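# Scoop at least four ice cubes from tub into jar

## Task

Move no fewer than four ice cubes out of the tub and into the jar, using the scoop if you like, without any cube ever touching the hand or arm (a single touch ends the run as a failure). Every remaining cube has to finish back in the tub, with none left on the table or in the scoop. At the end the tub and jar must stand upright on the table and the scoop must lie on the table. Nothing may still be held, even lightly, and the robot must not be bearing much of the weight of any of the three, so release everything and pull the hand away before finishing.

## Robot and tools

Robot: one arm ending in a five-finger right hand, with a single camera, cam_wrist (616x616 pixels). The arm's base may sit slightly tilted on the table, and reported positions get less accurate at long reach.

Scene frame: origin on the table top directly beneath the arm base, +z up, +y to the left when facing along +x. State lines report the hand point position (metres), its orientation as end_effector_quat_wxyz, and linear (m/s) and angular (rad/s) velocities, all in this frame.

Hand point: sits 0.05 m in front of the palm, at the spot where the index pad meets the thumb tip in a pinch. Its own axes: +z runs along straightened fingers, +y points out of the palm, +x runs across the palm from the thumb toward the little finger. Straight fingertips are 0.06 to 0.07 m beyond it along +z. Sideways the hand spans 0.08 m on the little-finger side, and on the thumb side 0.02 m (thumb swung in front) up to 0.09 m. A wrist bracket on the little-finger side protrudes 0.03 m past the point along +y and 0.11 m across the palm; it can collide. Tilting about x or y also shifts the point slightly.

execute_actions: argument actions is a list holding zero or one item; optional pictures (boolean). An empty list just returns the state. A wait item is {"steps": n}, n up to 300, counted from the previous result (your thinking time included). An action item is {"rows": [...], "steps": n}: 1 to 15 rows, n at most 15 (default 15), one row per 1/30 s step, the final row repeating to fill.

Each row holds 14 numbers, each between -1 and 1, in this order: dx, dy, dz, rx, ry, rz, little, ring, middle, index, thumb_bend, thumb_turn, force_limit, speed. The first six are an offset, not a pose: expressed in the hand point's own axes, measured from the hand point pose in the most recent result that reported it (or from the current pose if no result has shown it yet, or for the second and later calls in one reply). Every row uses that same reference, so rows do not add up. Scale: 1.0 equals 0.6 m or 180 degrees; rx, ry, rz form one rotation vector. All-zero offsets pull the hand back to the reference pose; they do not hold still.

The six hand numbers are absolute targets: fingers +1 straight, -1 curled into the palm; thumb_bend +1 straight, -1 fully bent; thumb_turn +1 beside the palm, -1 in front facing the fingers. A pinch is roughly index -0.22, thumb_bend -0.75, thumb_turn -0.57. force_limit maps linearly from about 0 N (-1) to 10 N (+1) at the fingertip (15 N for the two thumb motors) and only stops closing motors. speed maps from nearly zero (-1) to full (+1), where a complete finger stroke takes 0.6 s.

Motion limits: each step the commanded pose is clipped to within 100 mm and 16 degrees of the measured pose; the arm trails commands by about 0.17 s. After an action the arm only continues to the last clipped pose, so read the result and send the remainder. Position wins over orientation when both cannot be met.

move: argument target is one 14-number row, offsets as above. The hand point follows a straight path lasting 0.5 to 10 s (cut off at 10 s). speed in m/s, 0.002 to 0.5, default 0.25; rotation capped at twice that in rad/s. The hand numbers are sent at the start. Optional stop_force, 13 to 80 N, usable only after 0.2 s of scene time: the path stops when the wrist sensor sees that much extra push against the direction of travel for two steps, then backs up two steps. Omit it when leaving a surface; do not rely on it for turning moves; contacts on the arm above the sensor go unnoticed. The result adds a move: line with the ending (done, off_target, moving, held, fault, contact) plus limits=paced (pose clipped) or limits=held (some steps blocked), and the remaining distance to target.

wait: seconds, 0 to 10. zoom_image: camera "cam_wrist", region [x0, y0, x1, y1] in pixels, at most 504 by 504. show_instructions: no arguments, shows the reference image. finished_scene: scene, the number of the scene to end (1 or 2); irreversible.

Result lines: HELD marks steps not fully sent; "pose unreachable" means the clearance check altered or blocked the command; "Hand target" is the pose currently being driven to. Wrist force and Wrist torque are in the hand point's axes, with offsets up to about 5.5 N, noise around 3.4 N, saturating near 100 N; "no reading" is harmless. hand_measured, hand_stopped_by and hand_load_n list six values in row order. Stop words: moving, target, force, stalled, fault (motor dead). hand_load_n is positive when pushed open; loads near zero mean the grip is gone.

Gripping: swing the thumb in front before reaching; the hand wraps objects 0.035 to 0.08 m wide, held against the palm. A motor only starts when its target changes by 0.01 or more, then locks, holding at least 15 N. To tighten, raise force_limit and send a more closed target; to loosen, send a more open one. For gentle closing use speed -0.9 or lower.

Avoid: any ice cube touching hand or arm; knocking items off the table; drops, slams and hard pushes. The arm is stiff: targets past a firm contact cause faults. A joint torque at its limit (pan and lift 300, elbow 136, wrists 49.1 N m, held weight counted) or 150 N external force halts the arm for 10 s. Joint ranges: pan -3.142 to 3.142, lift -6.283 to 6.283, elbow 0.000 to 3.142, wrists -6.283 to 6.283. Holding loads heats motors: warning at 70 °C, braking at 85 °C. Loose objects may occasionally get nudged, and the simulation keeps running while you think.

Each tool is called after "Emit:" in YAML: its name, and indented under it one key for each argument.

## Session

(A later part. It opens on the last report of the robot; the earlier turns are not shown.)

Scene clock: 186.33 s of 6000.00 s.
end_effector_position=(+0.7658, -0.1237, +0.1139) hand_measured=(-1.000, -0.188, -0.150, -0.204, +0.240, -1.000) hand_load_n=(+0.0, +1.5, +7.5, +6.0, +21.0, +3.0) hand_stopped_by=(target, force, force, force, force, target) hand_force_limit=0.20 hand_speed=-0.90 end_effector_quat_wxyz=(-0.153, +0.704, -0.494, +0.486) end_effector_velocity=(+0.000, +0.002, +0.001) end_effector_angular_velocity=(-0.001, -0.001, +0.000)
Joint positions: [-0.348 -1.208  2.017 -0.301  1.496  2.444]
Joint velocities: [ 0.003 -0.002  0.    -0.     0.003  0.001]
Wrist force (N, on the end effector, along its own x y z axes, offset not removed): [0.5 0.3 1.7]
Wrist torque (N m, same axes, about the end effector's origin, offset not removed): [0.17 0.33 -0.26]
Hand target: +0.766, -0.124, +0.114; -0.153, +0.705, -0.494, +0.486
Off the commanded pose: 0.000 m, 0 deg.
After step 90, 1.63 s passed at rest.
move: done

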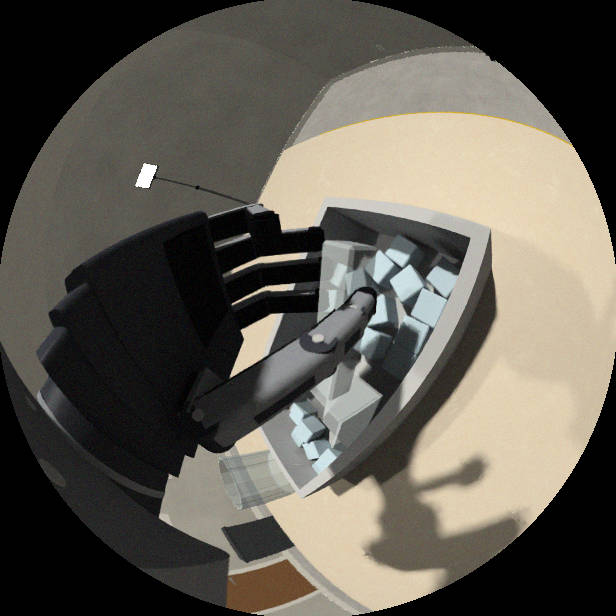

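Emit:
move:
  target: [0.007,-0.0135,0.027,0,0,0,-1,-0.6,-0.7,-0.6,-0.1,-1,0.2,-0.9]
  speed: 0.02

Emit:
move:
  target: [-0.028,-0.0153,-0.0088,0,0,0,-1,-0.6,-0.7,-0.6,-0.1,-1,0.2,-0.9]
  speed: 0.02

Emit:
zoom_image:
  camera: "cam_wrist"
  region: [230,370,400,520]

Scene clock: 195.83 s of 6000.00 s.
end_effector_position=(+0.7838, -0.1277, +0.1140) hand_measured=(-1.000, -0.188, -0.150, -0.204, +0.240, -1.000) hand_load_n=(+0.0, +2.0, +8.5, +6.0, +20.5, +3.0) hand_stopped_by=(target, force, force, force, force, target) hand_force_limit=0.20 hand_speed=-0.90 end_effector_quat_wxyz=(-0.153, +0.704, -0.494, +0.486) end_effector_velocity=(+0.002, -0.001, +0.001) end_effector_angular_velocity=(+0.001, -0.001, -0.001)
Joint positions: [-0.343 -1.185  1.98  -0.287  1.5    2.447]
Joint velocities: [ 0.     0.002 -0.005  0.002  0.001  0.002]
Wrist force (N, on the end effector, along its own x y z axes, offset not removed): [-2.2 2.7 0.4]
Wrist torque (N m, same axes, about the end effector's origin, offset not removed): [0.45 -0.03 -0.09]
Hand target: +0.784, -0.128, +0.114; -0.153, +0.704, -0.494, +0.486
Off the commanded pose: 0.000 m, 0 deg.
After step 90, 5.27 s passed at rest.
move: done

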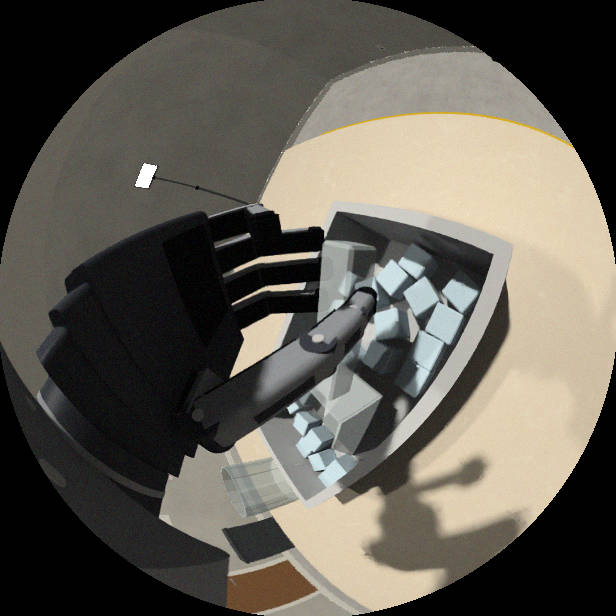

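Scene clock: 197.13 s of 6000.00 s.
end_effector_position=(+0.7837, -0.1080, +0.1140) hand_measured=(-1.000, -0.188, -0.150, -0.204, +0.240, -1.000) hand_load_n=(+0.0, +1.5, +8.0, +7.0, +20.5, +3.5) hand_stopped_by=(target, force, force, force, force, target) hand_force_limit=0.20 hand_speed=-0.90 end_effector_quat_wxyz=(-0.153, +0.704, -0.494, +0.486) end_effector_velocity=(-0.001, +0.002, +0.001) end_effector_angular_velocity=(+0.001, -0.001, -0.001)
Joint positions: [-0.311 -1.187  1.984 -0.289  1.528  2.463]
Joint velocities: [ 0.003 -0.002  0.001 -0.     0.003  0.003]
Wrist force (N, on the end effector, along its own x y z axes, offset not removed): [-1.7 0.9 0.3]
Wrist torque (N m, same axes, about the end effector's origin, offset not removed): [0.28 0.11 -0.15]
Hand target: +0.784, -0.108, +0.114; -0.153, +0.704, -0.494, +0.486
Off the commanded pose: 0.000 m, 0 deg.
move: done

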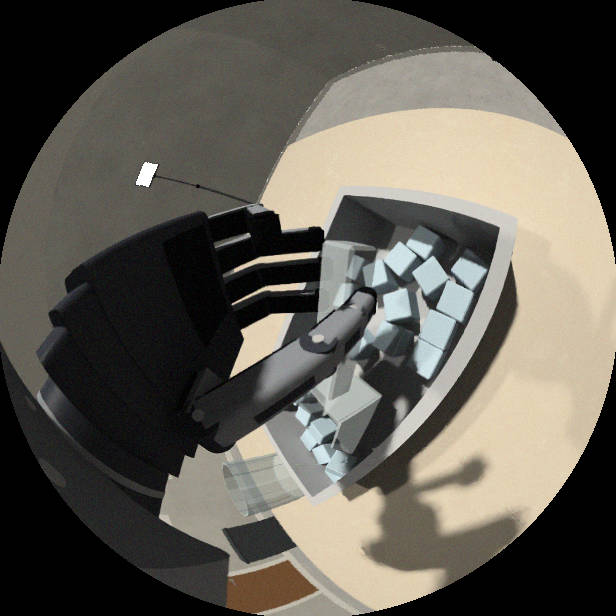

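Region (230, 370, 400, 520) of cam_wrist's 616x616 image, scaled by 2.965, with more detail than that image has; it fills the top 445 rows of this view, and the rest is white.

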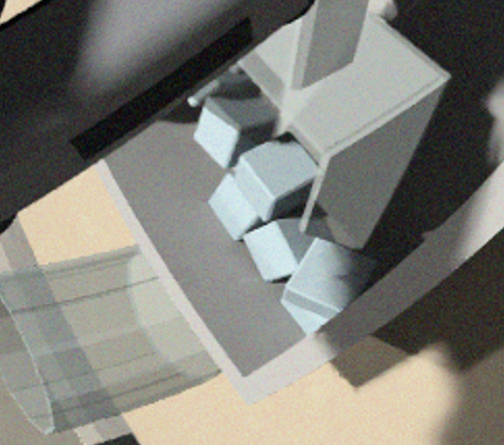

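Progressing.

Emit:
move:
  target: [-0.022,-0.012,-0.0069,0,0,0,-1,-0.6,-0.7,-0.6,-0.1,-1,0.2,-0.9]
  speed: 0.02

Emit:
zoom_image:
  camera: "cam_wrist"
  region: [230,370,400,520]

Scene clock: 202.60 s of 6000.00 s.
end_effector_position=(+0.7837, -0.0926, +0.1140) hand_measured=(-1.000, -0.188, -0.150, -0.204, +0.240, -1.000) hand_load_n=(+0.0, +1.0, +7.5, +6.0, +21.0, +3.0) hand_stopped_by=(target, force, force, force, force, target) hand_force_limit=0.20 hand_speed=-0.90 end_effector_quat_wxyz=(-0.153, +0.704, -0.494, +0.486) end_effector_velocity=(-0.000, +0.002, -0.000) end_effector_angular_velocity=(+0.000, +0.001, +0.000)
Joint positions: [-0.285 -1.188  1.985 -0.291  1.551  2.475]
Joint velocities: [ 0.003 -0.    -0.     0.001  0.003  0.001]
Wrist force (N, on the end effector, along its own x y z axes, offset not removed): [1.7 0.5 -0.2]
Wrist torque (N m, same axes, about the end effector's origin, offset not removed): [0.33 0.27 -0.16]
Hand target: +0.784, -0.092, +0.114; -0.153, +0.704, -0.494, +0.486
Off the commanded pose: 0.000 m, 0 deg.
After step 90, 1.40 s passed at rest.
move: done

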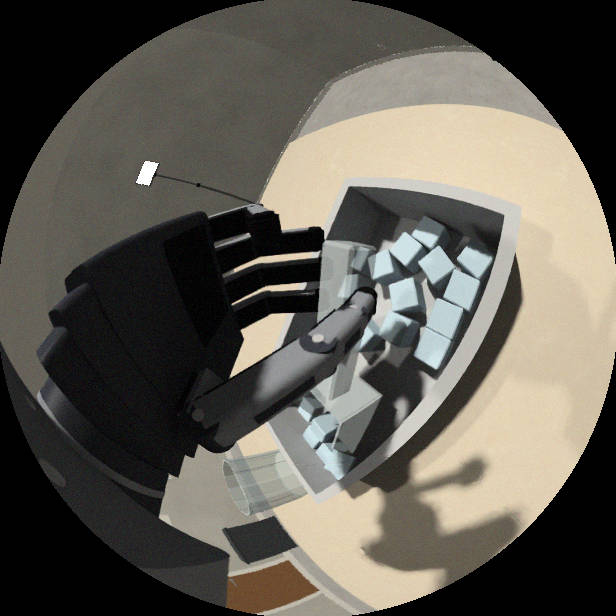

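Region (230, 370, 400, 520) of cam_wrist's 616x616 image, scaled by 2.965, with more detail than that image has; it fills the top 445 rows of this view, and the rest is white.

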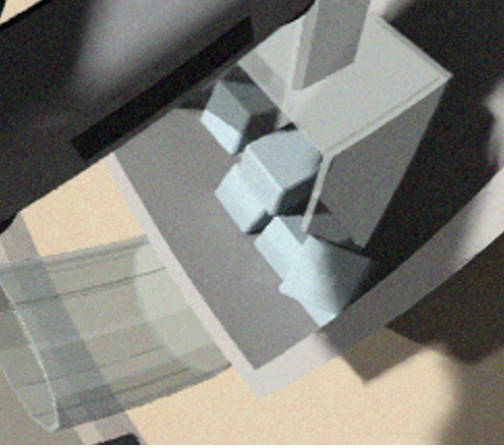

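Emit:
move:
  target: [0.0065,-0.0105,0.0225,0,0,0,-1,-0.6,-0.7,-0.6,-0.1,-1,0.2,-0.9]
  speed: 0.02

Emit:
move:
  target: [-0.022,-0.012,-0.0069,0,0,0,-1,-0.6,-0.7,-0.6,-0.1,-1,0.2,-0.9]
  speed: 0.02

Emit:
zoom_image:
  camera: "cam_wrist"
  region: [230,370,400,520]

Scene clock: 209.60 s of 6000.00 s.
end_effector_position=(+0.7984, -0.0965, +0.1139) hand_measured=(-1.000, -0.188, -0.150, -0.204, +0.240, -1.000) hand_load_n=(+0.0, +2.0, +8.5, +6.0, +20.5, +2.5) hand_stopped_by=(target, force, force, force, force, target) hand_force_limit=0.20 hand_speed=-0.90 end_effector_quat_wxyz=(-0.153, +0.704, -0.494, +0.486) end_effector_velocity=(+0.000, +0.001, -0.001) end_effector_angular_velocity=(+0.001, +0.002, +0.000)
Joint positions: [-0.283 -1.168  1.955 -0.279  1.552  2.476]
Joint velocities: [ 0.001  0.002 -0.002  0.003  0.     0.   ]
Wrist force (N, on the end effector, along its own x y z axes, offset not removed): [-2.9 1.8 -0.5]
Wrist torque (N m, same axes, about the end effector's origin, offset not removed): [0.42 0.14 -0.22]
Hand target: +0.799, -0.097, +0.114; -0.153, +0.704, -0.494, +0.486
Off the commanded pose: 0.000 m, 0 deg.
After step 90, 2.93 s passed at rest.
move: done

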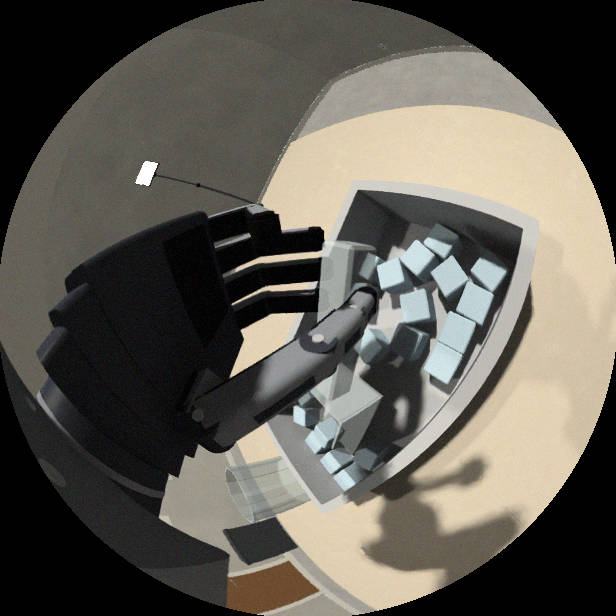

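Scene clock: 210.67 s of 6000.00 s.
end_effector_position=(+0.7983, -0.0811, +0.1139) hand_measured=(-1.000, -0.188, -0.150, -0.204, +0.240, -1.000) hand_load_n=(+0.0, +1.5, +8.0, +6.5, +20.5, +3.5) hand_stopped_by=(target, force, force, force, force, target) hand_force_limit=0.20 hand_speed=-0.90 end_effector_quat_wxyz=(-0.153, +0.704, -0.494, +0.486) end_effector_velocity=(-0.001, +0.002, -0.001) end_effector_angular_velocity=(+0.000, +0.002, +0.000)
Joint positions: [-0.258 -1.169  1.956 -0.28   1.574  2.488]
Joint velocities: [0.003 0.001 0.001 0.    0.003 0.001]
Wrist force (N, on the end effector, along its own x y z axes, offset not removed): [-0.9 1.6 1.9]
Wrist torque (N m, same axes, about the end effector's origin, offset not removed): [0.36 -0.07 -0.12]
Hand target: +0.798, -0.081, +0.114; -0.153, +0.704, -0.494, +0.486
Off the commanded pose: 0.000 m, 0 deg.
move: done

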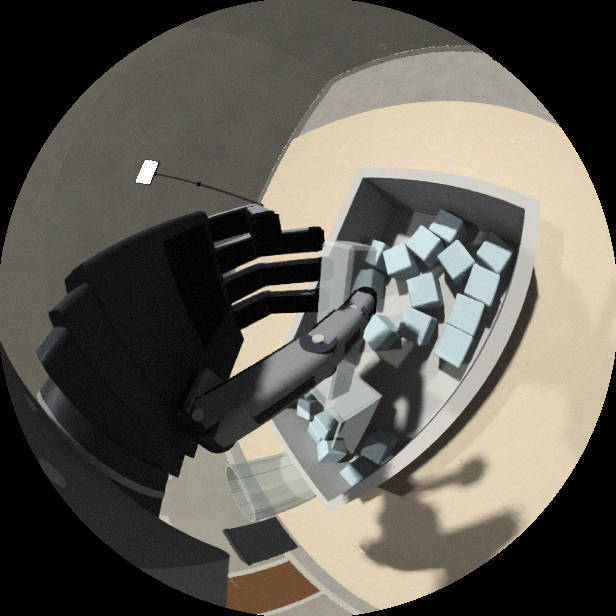

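Region (230, 370, 400, 520) of cam_wrist's 616x616 image, scaled by 2.965, with more detail than that image has; it fills the top 445 rows of this view, and the rest is white.

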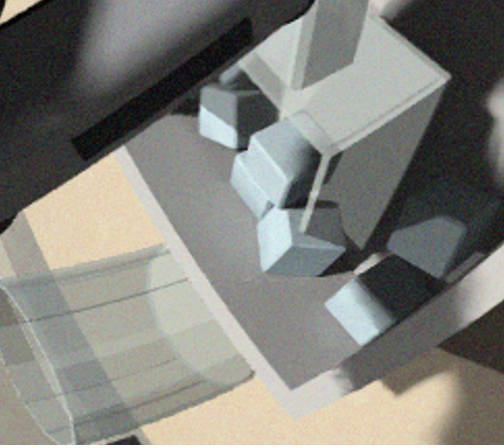

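Emit:
move:
  target: [-0.016,-0.0135,0.002,0,0,0,-1,-0.6,-0.7,-0.6,-0.1,-1,0.2,-0.9]
  speed: 0.015

Emit:
zoom_image:
  camera: "cam_wrist"
  region: [230,370,400,520]

Scene clock: 217.00 s of 6000.00 s.
end_effector_position=(+0.8033, -0.0697, +0.1139) hand_measured=(-1.000, -0.188, -0.150, -0.204, +0.240, -1.000) hand_load_n=(+0.0, +2.5, +8.5, +5.5, +20.5, +1.5) hand_stopped_by=(target, force, force, force, force, target) hand_force_limit=0.20 hand_speed=-0.90 end_effector_quat_wxyz=(-0.153, +0.704, -0.494, +0.486) end_effector_velocity=(+0.001, +0.002, +0.000) end_effector_angular_velocity=(+0.000, +0.000, +0.000)
Joint positions: [-0.237 -1.163  1.946 -0.276  1.592  2.498]
Joint velocities: [ 0.003  0.001 -0.002  0.001  0.003  0.002]
Wrist force (N, on the end effector, along its own x y z axes, offset not removed): [2.6 0.3 0.7]
Wrist torque (N m, same axes, about the end effector's origin, offset not removed): [-0.01 -0.17 -0.31]
Hand target: +0.803, -0.069, +0.114; -0.153, +0.704, -0.494, +0.486
Off the commanded pose: 0.000 m, 0 deg.
After step 90, 2.23 s passed at rest.
move: done

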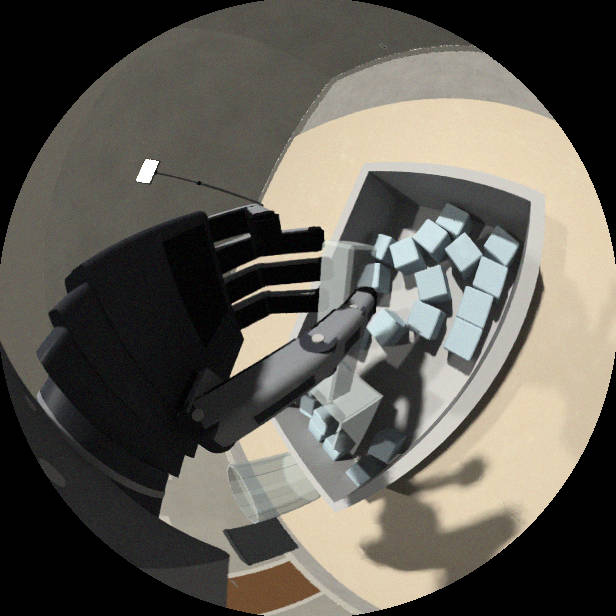

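Region (230, 370, 400, 520) of cam_wrist's 616x616 image, scaled by 2.965, with more detail than that image has; it fills the top 445 rows of this view, and the rest is white.

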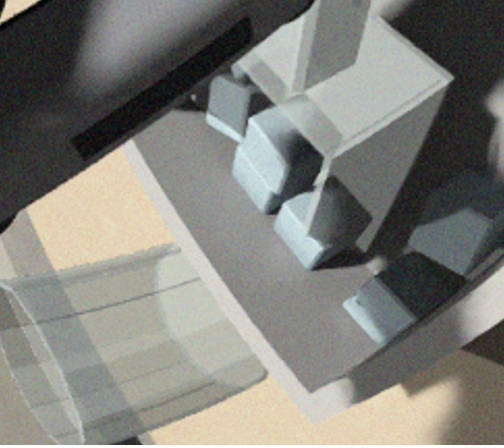

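Emit:
move:
  target: [0.022,0.0366,0.023,0.0045,-0.067,0.102,-1,-0.6,-0.7,-0.6,-0.1,-1,0.2,-0.9]
  speed: 0.05

Emit:
move:
  target: [0.0117,-0.055,-0.036,0.0025,-0.0367,0.0556,-1,-0.6,-0.7,-0.6,-0.1,-1,0.2,-0.9]
  speed: 0.05

Emit:
zoom_image:
  camera: "cam_wrist"
  region: [230,370,400,520]

Scene clock: 232.27 s of 6000.00 s.
end_effector_position=(+0.8034, -0.0947, +0.0989) hand_measured=(-1.000, -0.188, -0.150, -0.204, +0.240, -1.000) hand_load_n=(+0.0, +2.0, +6.5, +9.0, +20.0, +4.5) hand_stopped_by=(target, force, force, force, force, target) hand_force_limit=0.20 hand_speed=-0.90 end_effector_quat_wxyz=(-0.284, +0.663, -0.578, +0.383) end_effector_velocity=(+0.001, -0.001, +0.000) end_effector_angular_velocity=(+0.012, -0.001, -0.000)
Joint positions: [-0.395 -1.129  1.911 -0.168  1.272  2.721]
Joint velocities: [-0.005  0.002 -0.003  0.003 -0.011  0.007]
Wrist force (N, on the end effector, along its own x y z axes, offset not removed): [-2.1 1.9 1.6]
Wrist torque (N m, same axes, about the end effector's origin, offset not removed): [0.22 0.08 -0.33]
Hand target: +0.803, -0.095, +0.099; -0.284, +0.663, -0.578, +0.382
Off the commanded pose: 0.000 m, 0 deg.
After step 90, 8.17 s passed at rest.
move: done

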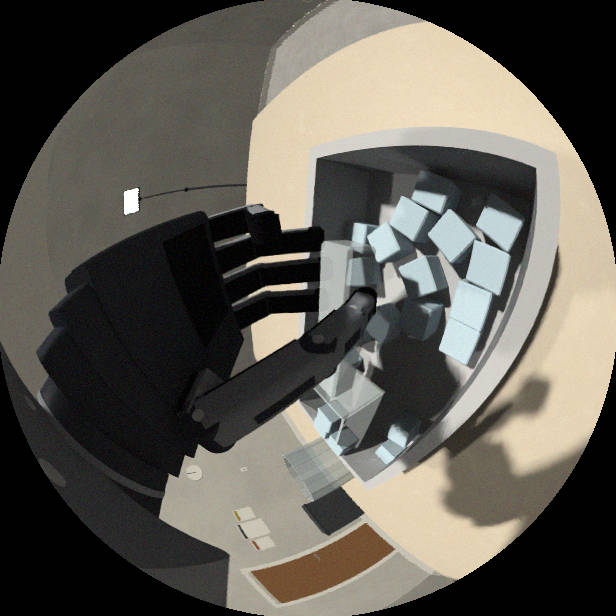

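Scene clock: 234.63 s of 6000.00 s.
end_effector_position=(+0.8037, -0.0945, +0.1387) hand_measured=(-1.000, -0.188, -0.150, -0.204, +0.240, -1.000) hand_load_n=(+0.0, +3.0, +5.0, +9.5, +20.5, +3.0) hand_stopped_by=(target, force, force, force, force, target) hand_force_limit=0.20 hand_speed=-0.90 end_effector_quat_wxyz=(-0.351, +0.630, -0.614, +0.320) end_effector_velocity=(-0.000, -0.000, +0.002) end_effector_angular_velocity=(+0.013, +0.001, -0.000)
Joint positions: [-0.455 -1.149  1.867 -0.055  1.113  2.842]
Joint velocities: [-0.004  0.    -0.003  0.007 -0.01   0.007]
Wrist force (N, on the end effector, along its own x y z axes, offset not removed): [-2.1 1.4 1.4]
Wrist torque (N m, same axes, about the end effector's origin, offset not removed): [0.17 0.18 -0.35]
Hand target: +0.804, -0.095, +0.139; -0.351, +0.630, -0.614, +0.320
Off the commanded pose: 0.000 m, 0 deg.
move: done

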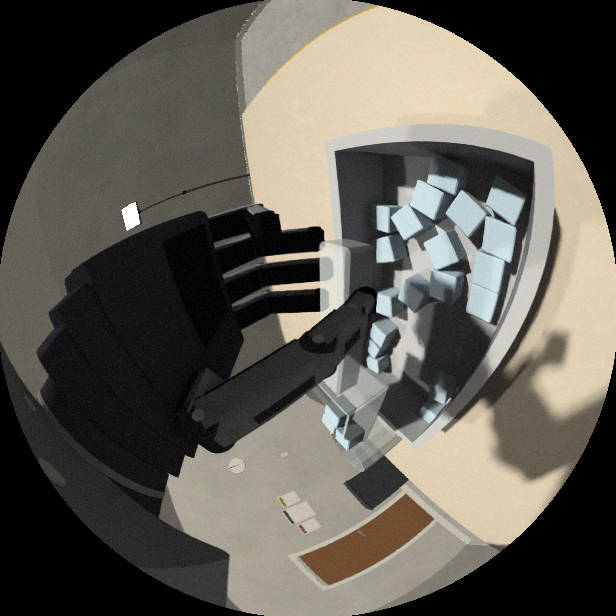

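Region (230, 370, 400, 520) of cam_wrist's 616x616 image, scaled by 2.965, with more detail than that image has; it fills the top 445 rows of this view, and the rest is white.

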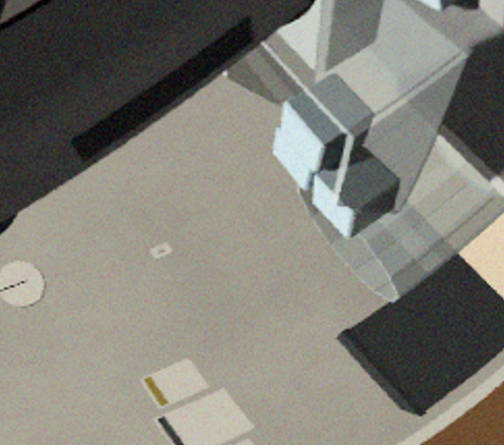

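Emit:
move:
  target: [0.02,-0.014,-0.009,0.002,-0.025,0.037,-1,-0.6,-0.7,-0.6,-0.1,-1,0.2,-0.9]
  speed: 0.04

Emit:
move:
  target: [-0.02,-0.105,-0.07,0,0,0,-1,-0.6,-0.7,-0.6,-0.1,-1,0.2,-0.9]
  speed: 0.05

Emit:
zoom_image:
  camera: "cam_wrist"
  region: [280,330,480,500]

Scene clock: 246.33 s of 6000.00 s.
end_effector_position=(+0.8043, -0.1067, +0.1482) hand_measured=(-1.000, -0.188, -0.150, -0.204, +0.240, -1.000) hand_load_n=(+0.0, +3.0, +5.0, +9.5, +20.5, +3.0) hand_stopped_by=(target, force, force, force, force, target) hand_force_limit=0.20 hand_speed=-0.90 end_effector_quat_wxyz=(-0.394, +0.605, -0.634, +0.277) end_effector_velocity=(-0.001, -0.001, +0.000) end_effector_angular_velocity=(+0.016, +0.001, -0.000)
Joint positions: [-0.51  -1.129  1.839 -0.01   0.994  2.909]
Joint velocities: [-0.006  0.002 -0.001  0.004 -0.012  0.008]
Wrist force (N, on the end effector, along its own x y z axes, offset not removed): [-3.9 3.0 0.9]
Wrist torque (N m, same axes, about the end effector's origin, offset not removed): [0.42 0.51 -0.34]
Hand target: +0.804, -0.107, +0.148; -0.395, +0.604, -0.635, +0.276
Off the commanded pose: 0.000 m, 0 deg.
After step 90, 6.73 s passed at rest.
move: done

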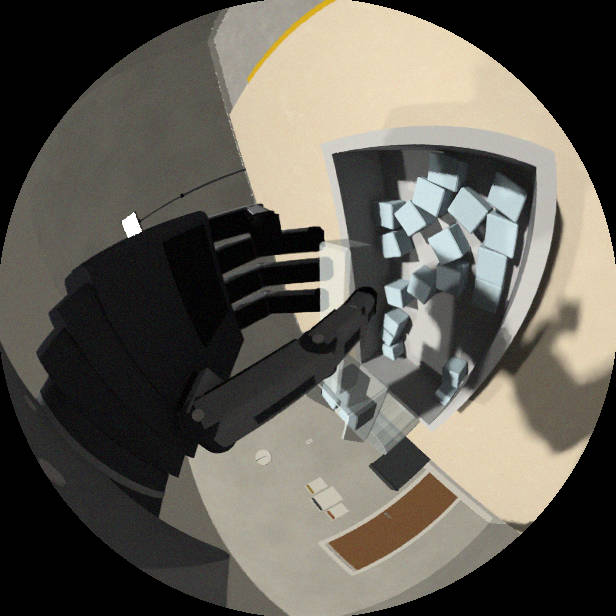

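Scene clock: 248.23 s of 6000.00 s.
end_effector_position=(+0.8033, -0.1074, +0.2246) hand_measured=(-1.000, -0.188, -0.150, -0.204, +0.240, -1.000) hand_load_n=(+0.0, +3.0, +5.0, +9.5, +20.5, +3.0) hand_stopped_by=(target, force, force, force, force, target) hand_force_limit=0.20 hand_speed=-0.90 end_effector_quat_wxyz=(-0.394, +0.605, -0.634, +0.277) end_effector_velocity=(+0.001, -0.000, +0.004) end_effector_angular_velocity=(-0.001, -0.001, +0.001)
Joint positions: [-0.511 -1.207  1.791  0.118  0.993  2.908]
Joint velocities: [-0.    -0.003 -0.004  0.006 -0.    -0.001]
Wrist force (N, on the end effector, along its own x y z axes, offset not removed): [-3.3 0.9 0.4]
Wrist torque (N m, same axes, about the end effector's origin, offset not removed): [0.12 0.38 -0.43]
Hand target: +0.803, -0.107, +0.225; -0.394, +0.605, -0.634, +0.277
Off the commanded pose: 0.000 m, 0 deg.
move: done

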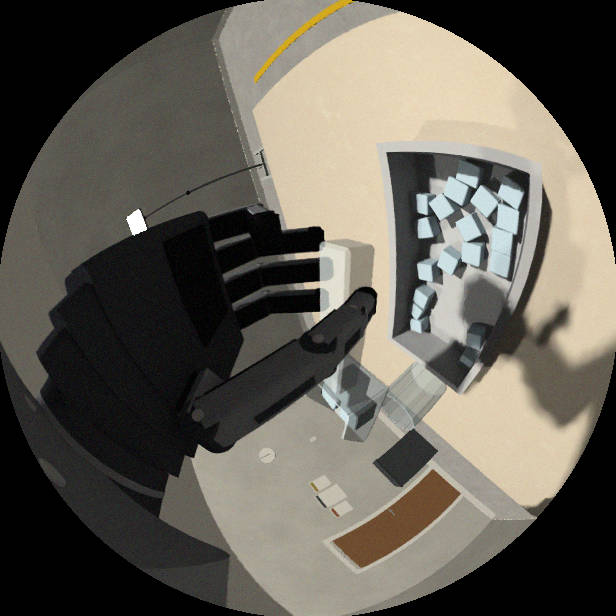

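Region (280, 330, 480, 500) of cam_wrist's 616x616 image, scaled by 2.520, with more detail than that image has; it fills the top 428 rows of this view, and the rest is white.

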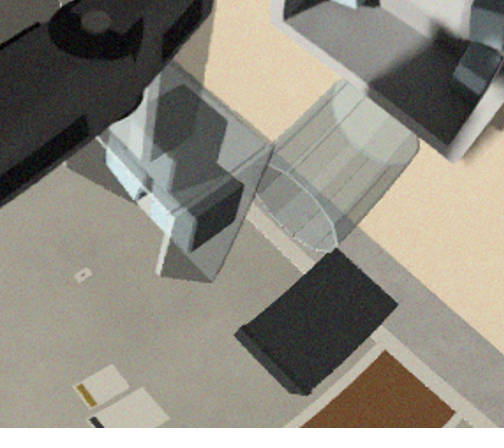

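Emit:
move:
  target: [-0.092,0.034,0.007,-0.003,0.0367,-0.0556,-1,-0.6,-0.7,-0.6,-0.1,-1,0.2,-0.9]
  speed: 0.05

Emit:
zoom_image:
  camera: "cam_wrist"
  region: [280,330,480,500]

Scene clock: 265.63 s of 6000.00 s.
end_effector_position=(+0.7932, -0.0503, +0.2148) hand_measured=(-1.000, -0.188, -0.150, -0.204, +0.240, -1.000) hand_load_n=(+0.0, +3.0, +5.0, +9.5, +20.5, +3.0) hand_stopped_by=(target, force, force, force, force, target) hand_force_limit=0.20 hand_speed=-0.90 end_effector_quat_wxyz=(-0.329, +0.642, -0.602, +0.341) end_effector_velocity=(+0.001, +0.001, +0.001) end_effector_angular_velocity=(-0.008, -0.004, +0.000)
Joint positions: [-0.376 -1.265  1.861  0.038  1.213  2.839]
Joint velocities: [ 0.005 -0.002  0.    -0.005  0.007 -0.002]
Wrist force (N, on the end effector, along its own x y z axes, offset not removed): [-1.8 2.0 2.1]
Wrist torque (N m, same axes, about the end effector's origin, offset not removed): [0.23 0.02 -0.28]
Hand target: +0.793, -0.050, +0.215; -0.329, +0.642, -0.602, +0.341
Off the commanded pose: 0.000 m, 0 deg.
After step 90, 11.97 s passed at rest.
move: done

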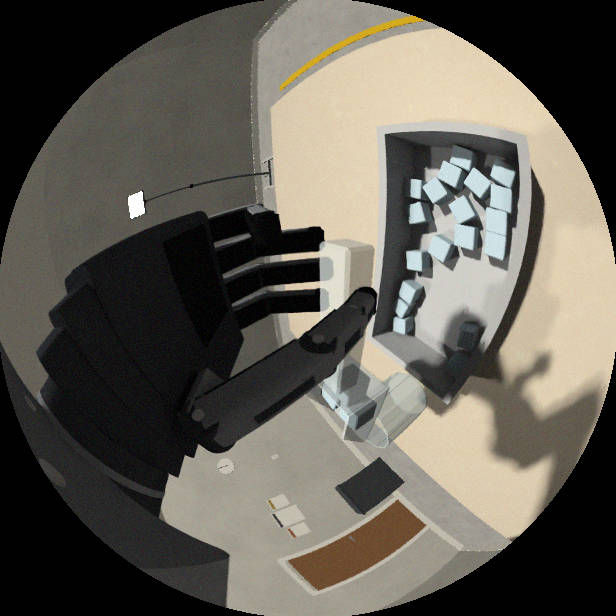

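Region (280, 330, 480, 500) of cam_wrist's 616x616 image, scaled by 2.520, with more detail than that image has; it fills the top 428 rows of this view, and the rest is white.

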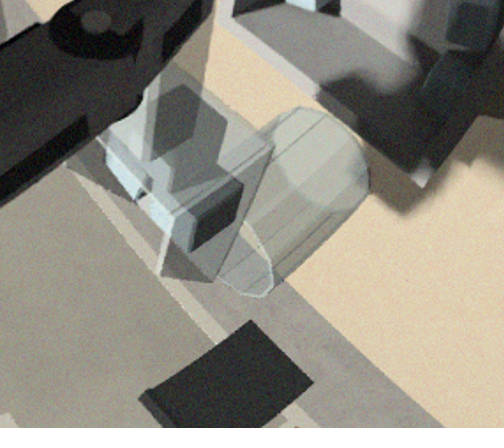

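Emit:
move:
  target: [-0.084,0.007,-0.017,0,0,0,-1,-0.6,-0.7,-0.6,-0.1,-1,0.2,-0.9]
  speed: 0.04

Emit:
zoom_image:
  camera: "cam_wrist"
  region: [280,330,480,500]

Scene clock: 288.80 s of 6000.00 s.
end_effector_position=(+0.7803, -0.0005, +0.2148) hand_measured=(-1.000, -0.188, -0.150, -0.204, +0.240, -1.000) hand_load_n=(+0.0, +3.0, +5.0, +9.5, +20.5, +3.0) hand_stopped_by=(target, force, force, force, force, target) hand_force_limit=0.20 hand_speed=-0.90 end_effector_quat_wxyz=(-0.329, +0.642, -0.602, +0.341) end_effector_velocity=(-0.001, +0.002, -0.001) end_effector_angular_velocity=(+0.000, +0.002, -0.000)
Joint positions: [-0.305 -1.294  1.898  0.016  1.271  2.883]
Joint velocities: [ 0.003  0.     0.003 -0.001  0.002  0.001]
Wrist force (N, on the end effector, along its own x y z axes, offset not removed): [-4.8 1.8 -1.6]
Wrist torque (N m, same axes, about the end effector's origin, offset not removed): [0.42 0.64 -0.42]
Hand target: +0.780, -0.000, +0.215; -0.329, +0.642, -0.602, +0.341
Off the commanded pose: 0.000 m, 0 deg.
After step 90, 18.50 s passed at rest.
move: done

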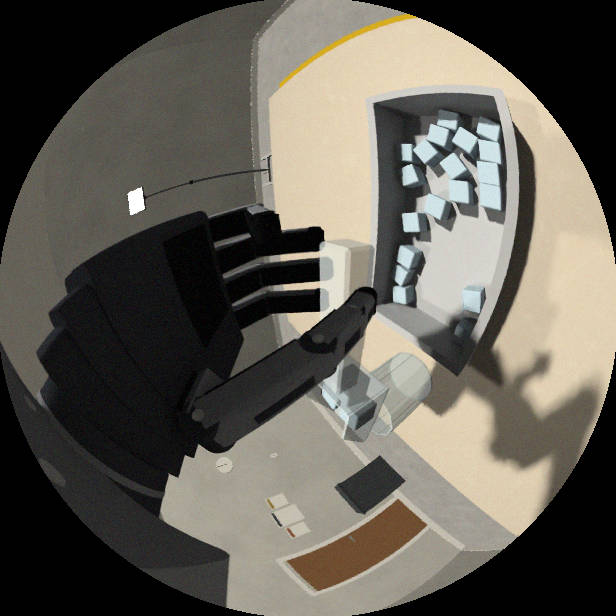

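Region (280, 330, 480, 500) of cam_wrist's 616x616 image, scaled by 2.520, with more detail than that image has; it fills the top 428 rows of this view, and the rest is white.

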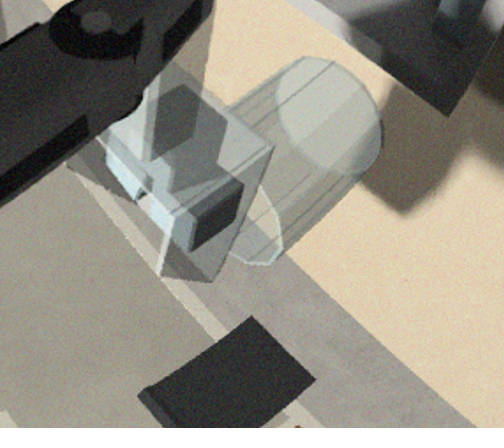

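Emit:
move:
  target: [-0.045,-0.033,-0.02,-0.003,0.0367,-0.0556,-1,-0.6,-0.7,-0.6,-0.1,-1,0.2,-0.9]
  speed: 0.035

Emit:
zoom_image:
  camera: "cam_wrist"
  region: [280,330,480,500]

Scene clock: 304.70 s of 6000.00 s.
end_effector_position=(+0.7800, +0.0273, +0.2368) hand_measured=(-1.000, -0.188, -0.150, -0.204, +0.240, -1.000) hand_load_n=(+0.0, +3.0, +5.0, +9.5, +20.5, +3.0) hand_stopped_by=(target, force, force, force, force, target) hand_force_limit=0.20 hand_speed=-0.90 end_effector_quat_wxyz=(-0.260, +0.673, -0.564, +0.402) end_effector_velocity=(-0.000, +0.002, +0.001) end_effector_angular_velocity=(-0.012, +0.002, -0.000)
Joint positions: [-0.187 -1.325  1.883  0.022  1.479  2.782]
Joint velocities: [ 0.008  0.    -0.002  0.001  0.013 -0.006]
Wrist force (N, on the end effector, along its own x y z axes, offset not removed): [-4.0 1.5 0.1]
Wrist torque (N m, same axes, about the end effector's origin, offset not removed): [0.32 0.39 -0.33]
Hand target: +0.780, +0.027, +0.237; -0.260, +0.673, -0.564, +0.402
Off the commanded pose: 0.000 m, 0 deg.
After step 90, 9.67 s passed at rest.
move: done

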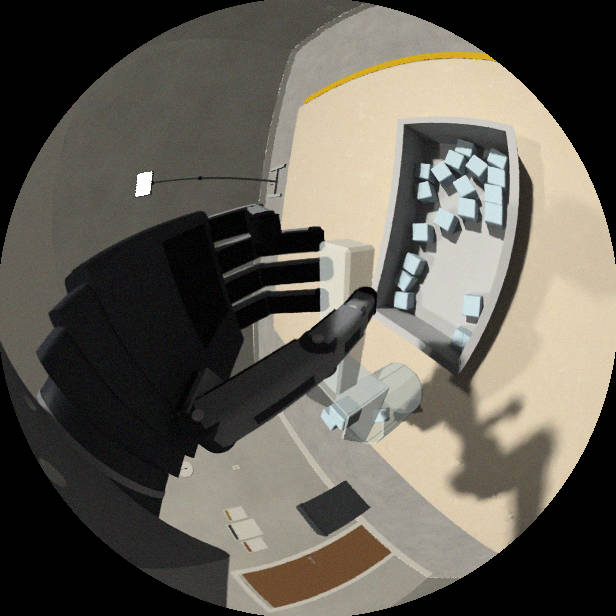

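Region (280, 330, 480, 500) of cam_wrist's 616x616 image, scaled by 2.520, with more detail than that image has; it fills the top 428 rows of this view, and the rest is white.

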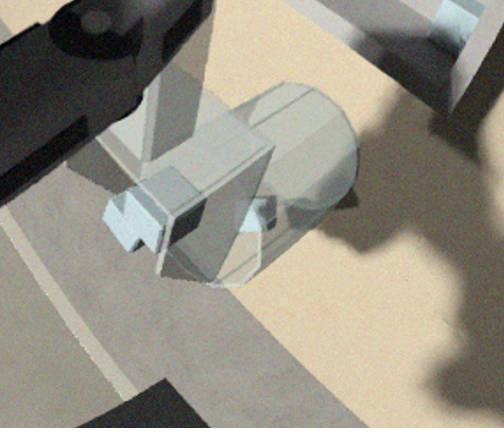

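Emit:
wait:
  seconds: 0

Emit:
zoom_image:
  camera: "cam_wrist"
  region: [280,330,480,500]

Scene clock: 308.63 s of 6000.00 s.
end_effector_position=(+0.7800, +0.0275, +0.2369) hand_measured=(-1.000, -0.188, -0.150, -0.204, +0.240, -1.000) hand_load_n=(+0.0, +3.0, +5.5, +9.0, +21.0, +3.0) hand_stopped_by=(target, force, force, force, force, target) hand_force_limit=0.20 hand_speed=-0.90 end_effector_quat_wxyz=(-0.260, +0.673, -0.564, +0.402) end_effector_velocity=(+0.000, +0.000, +0.001) end_effector_angular_velocity=(+0.001, -0.001, +0.000)
Joint positions: [-0.187 -1.325  1.883  0.022  1.481  2.782]
Joint velocities: [ 0.001 -0.    -0.001  0.    -0.     0.001]
Wrist force (N, on the end effector, along its own x y z axes, offset not removed): [-2.3 0.3 3.0]
Wrist torque (N m, same axes, about the end effector's origin, offset not removed): [-0.05 0.06 -0.26]
Hand target: +0.780, +0.027, +0.237; -0.260, +0.673, -0.564, +0.402
Off the commanded pose: 0.000 m, 0 deg.
Steps of this call (steps 1 to 100: nothing new was sent; then 0.60 s passed at rest). Readings (end_effector_position | what the end effector reports):
1: (+0.7800, +0.0273, +0.2368) | hand_measured=(-1.000, -0.188, -0.150, -0.204, +0.240, -1.000) hand_load_n=(+0.0, +3.0, +5.0, +9.5, +20.5, +3.0) hand_stopped_by=(target, force, force, force, force, target) hand_force_limit=0.20 hand_speed=-0.90
2: (+0.7800, +0.0274, +0.2368) | hand_measured=(-1.000, -0.188, -0.150, -0.204, +0.240, -1.000) hand_load_n=(+0.0, +3.0, +5.0, +9.5, +20.5, +3.0) hand_stopped_by=(target, force, force, force, force, target) hand_force_limit=0.20 hand_speed=-0.90
4: (+0.7800, +0.0274, +0.2369) | hand_measured=(-1.000, -0.188, -0.150, -0.204, +0.240, -1.000) hand_load_n=(+0.0, +3.0, +5.0, +9.5, +20.5, +3.0) hand_stopped_by=(target, force, force, force, force, target) hand_force_limit=0.20 hand_speed=-0.90
8: (+0.7800, +0.0274, +0.2369) | hand_measured=(-1.000, -0.188, -0.150, -0.204, +0.240, -1.000) hand_load_n=(+0.0, +3.0, +5.5, +9.0, +21.0, +3.0) hand_stopped_by=(target, force, force, force, force, target) hand_force_limit=0.20 hand_speed=-0.90
100: the state above

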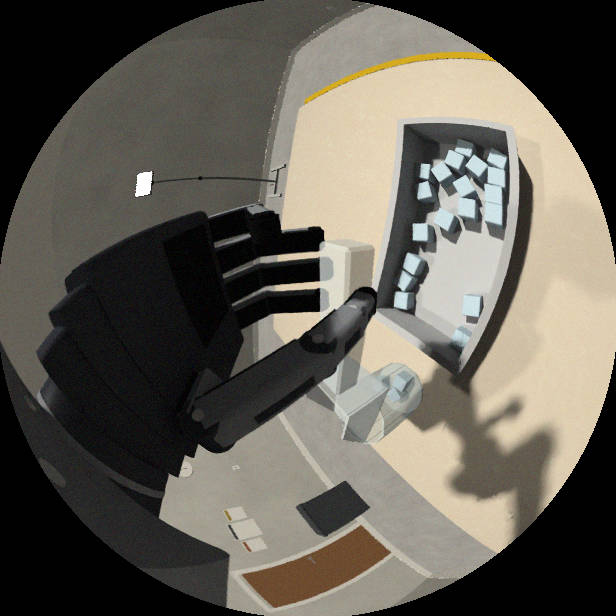

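Region (280, 330, 480, 500) of cam_wrist's 616x616 image, scaled by 2.520, with more detail than that image has; it fills the top 428 rows of this view, and the rest is white.

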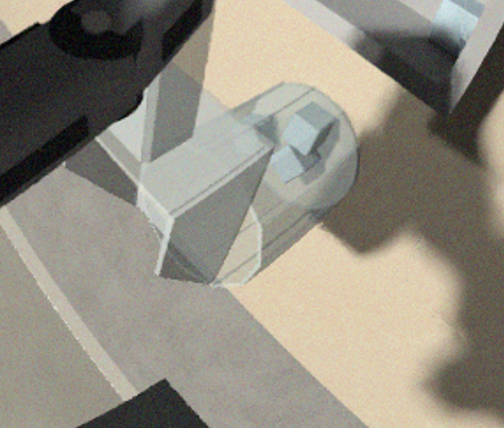

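Emit:
move:
  target: [0.298,0.053,-0.004,-0.0036,0.049,-0.074,-1,-0.6,-0.7,-0.6,-0.1,-1,0.2,-0.9]
  speed: 0.12

Emit:
move:
  target: [-0.075,0.107,0.074,0,0,0,-1,-0.6,-0.7,-0.6,-0.1,-1,0.2,-0.9]
  speed: 0.06

Emit:
zoom_image:
  camera: "cam_wrist"
  region: [230,300,450,520]

Scene clock: 324.30 s of 6000.00 s.
end_effector_position=(+0.7680, -0.1525, +0.2570) hand_measured=(-1.000, -0.188, -0.150, -0.204, +0.240, -1.000) hand_load_n=(+0.0, +3.0, +5.5, +9.0, +21.0, +3.0) hand_stopped_by=(target, force, force, force, force, target) hand_force_limit=0.20 hand_speed=-0.90 end_effector_quat_wxyz=(-0.164, +0.703, -0.502, +0.477) end_effector_velocity=(-0.000, -0.002, +0.000) end_effector_angular_velocity=(-0.002, +0.000, -0.000)
Joint positions: [-0.403 -1.355  1.896 -0.017  1.435  2.442]
Joint velocities: [-0.003 -0.     0.     0.    -0.001 -0.003]
Wrist force (N, on the end effector, along its own x y z axes, offset not removed): [-3.3 3.0 0.7]
Wrist torque (N m, same axes, about the end effector's origin, offset not removed): [0.51 0.27 -0.23]
Hand target: +0.768, -0.153, +0.257; -0.164, +0.703, -0.502, +0.477
Off the commanded pose: 0.000 m, 0 deg.
After step 90, 10.67 s passed at rest.
move: done

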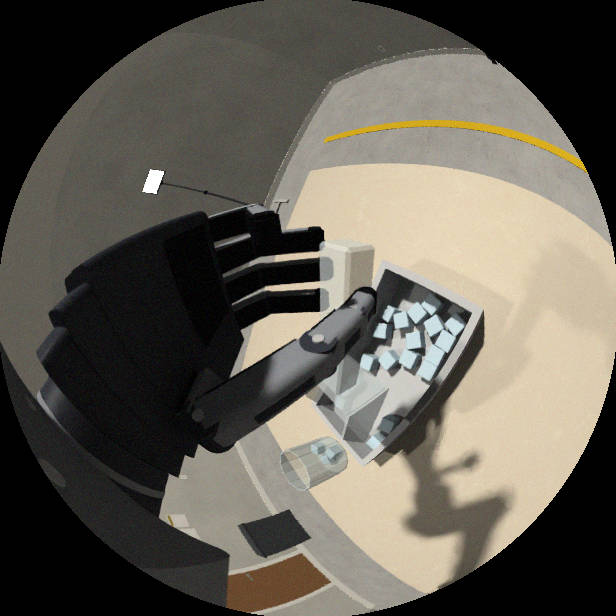

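Scene clock: 326.20 s of 6000.00 s.
end_effector_position=(+0.7680, -0.1531, +0.1671) hand_measured=(-1.000, -0.188, -0.150, -0.204, +0.240, -1.000) hand_load_n=(+0.0, +3.0, +5.5, +9.0, +21.0, +3.0) hand_stopped_by=(target, force, force, force, force, target) hand_force_limit=0.20 hand_speed=-0.90 end_effector_quat_wxyz=(-0.164, +0.703, -0.502, +0.477) end_effector_velocity=(+0.001, +0.000, -0.001) end_effector_angular_velocity=(-0.001, -0.002, +0.001)
Joint positions: [-0.404 -1.264  1.968 -0.179  1.433  2.442]
Joint velocities: [ 0.001  0.002  0.    -0.004 -0.    -0.001]
Wrist force (N, on the end effector, along its own x y z axes, offset not removed): [-2.2 1.4 -0.8]
Wrist torque (N m, same axes, about the end effector's origin, offset not removed): [0.33 0.15 -0.14]
Hand target: +0.768, -0.153, +0.167; -0.164, +0.703, -0.502, +0.477
Off the commanded pose: 0.000 m, 0 deg.
move: done

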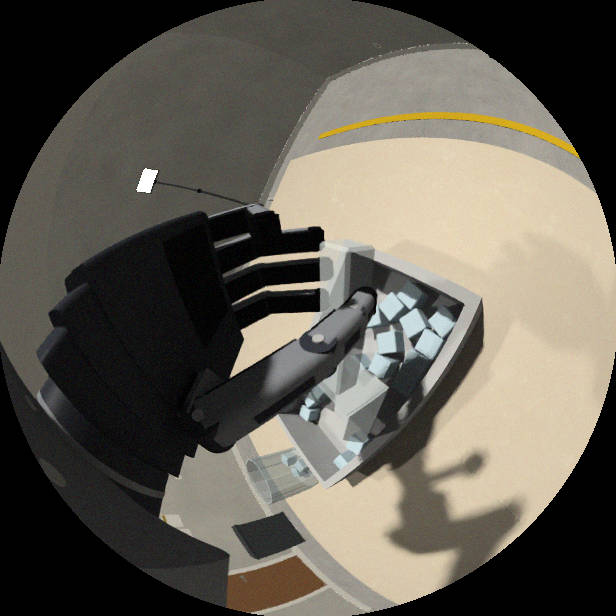

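Region (230, 300, 450, 520) of cam_wrist's 616x616 image, scaled by 2.291, with more detail than that image has.

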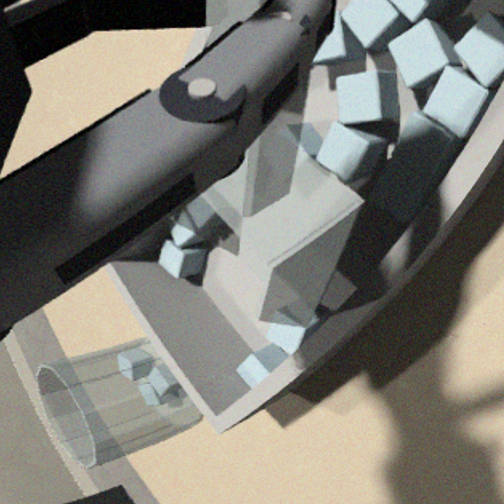

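Down .033, -X .008, +Y .008.

Emit:
move:
  target: [-0.04,0.0405,0.0128,0,0,0,-1,-0.6,-0.7,-0.6,-0.1,-1,0.2,-0.9]
  speed: 0.03

Emit:
zoom_image:
  camera: "cam_wrist"
  region: [230,300,450,520]

Scene clock: 332.77 s of 6000.00 s.
end_effector_position=(+0.7601, -0.1451, +0.1341) hand_measured=(-1.000, -0.188, -0.150, -0.204, +0.240, -1.000) hand_load_n=(+0.0, +3.0, +5.5, +9.0, +21.0, +3.0) hand_stopped_by=(target, force, force, force, force, target) hand_force_limit=0.20 hand_speed=-0.90 end_effector_quat_wxyz=(-0.164, +0.703, -0.502, +0.477) end_effector_velocity=(+0.001, +0.000, -0.002) end_effector_angular_velocity=(-0.001, -0.003, +0.000)
Joint positions: [-0.397 -1.237  2.006 -0.245  1.439  2.445]
Joint velocities: [ 0.001  0.002  0.001 -0.006  0.     0.   ]
Wrist force (N, on the end effector, along its own x y z axes, offset not removed): [-2.6 1.4 -0.8]
Wrist torque (N m, same axes, about the end effector's origin, offset not removed): [0.32 0.16 -0.21]
Hand target: +0.760, -0.145, +0.134; -0.164, +0.703, -0.502, +0.477
Off the commanded pose: 0.000 m, 0 deg.
After step 90, 2.07 s passed at rest.
move: done

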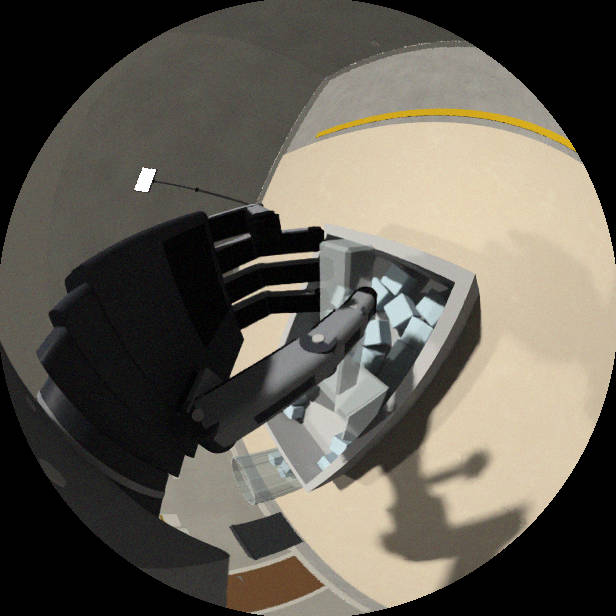

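Region (230, 300, 450, 520) of cam_wrist's 616x616 image, scaled by 2.291, with more detail than that image has.

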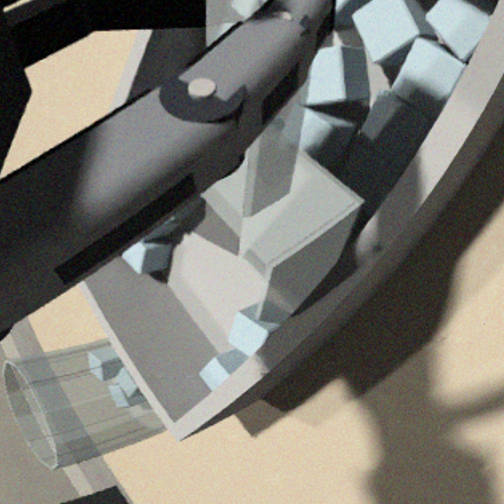

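Down .008, -X .008, -Y .004.

Emit:
move:
  target: [-0.0015,0.0197,-0.003,0,0,0,-1,-0.6,-0.7,-0.6,-0.1,-1,0.2,-0.9]
  speed: 0.015

Emit:
zoom_image:
  camera: "cam_wrist"
  region: [230,300,450,520]

Scene clock: 341.60 s of 6000.00 s.
end_effector_position=(+0.7522, -0.1491, +0.1263) hand_measured=(-1.000, -0.188, -0.150, -0.204, +0.240, -1.000) hand_load_n=(+0.0, +0.0, +4.5, +12.5, +20.0, +7.0) hand_stopped_by=(target, force, force, force, force, target) hand_force_limit=0.20 hand_speed=-0.90 end_effector_quat_wxyz=(-0.164, +0.703, -0.502, +0.477) end_effector_velocity=(-0.001, -0.001, -0.000) end_effector_angular_velocity=(-0.001, -0.002, +0.001)
Joint positions: [-0.41  -1.237  2.025 -0.263  1.428  2.439]
Joint velocities: [-0.002 -0.001  0.003 -0.004 -0.002 -0.001]
Wrist force (N, on the end effector, along its own x y z axes, offset not removed): [-0.6 -0.8 3.0]
Wrist torque (N m, same axes, about the end effector's origin, offset not removed): [0.21 0.33 0.08]
Hand target: +0.752, -0.149, +0.126; -0.164, +0.703, -0.502, +0.477
Off the commanded pose: 0.000 m, 0 deg.
After step 90, 4.80 s passed at rest.
move: done

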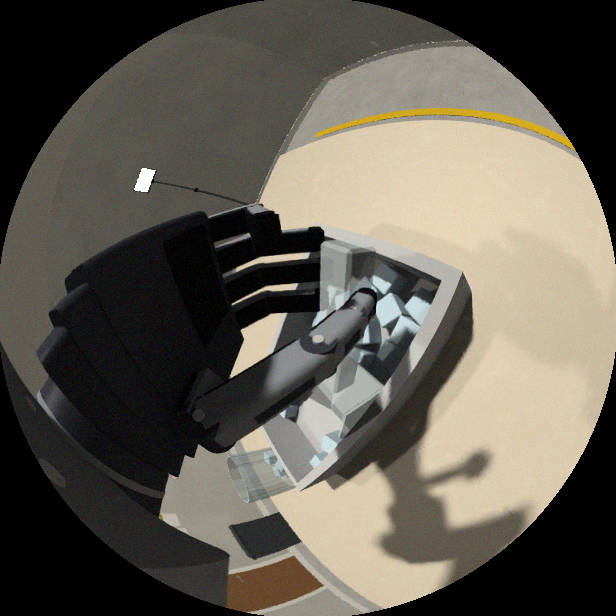

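Region (230, 300, 450, 520) of cam_wrist's 616x616 image, scaled by 2.291, with more detail than that image has.

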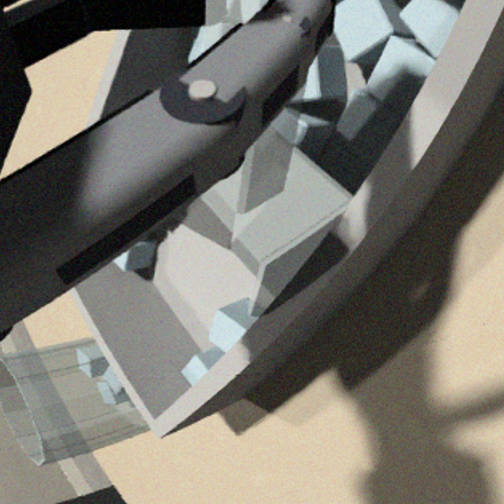

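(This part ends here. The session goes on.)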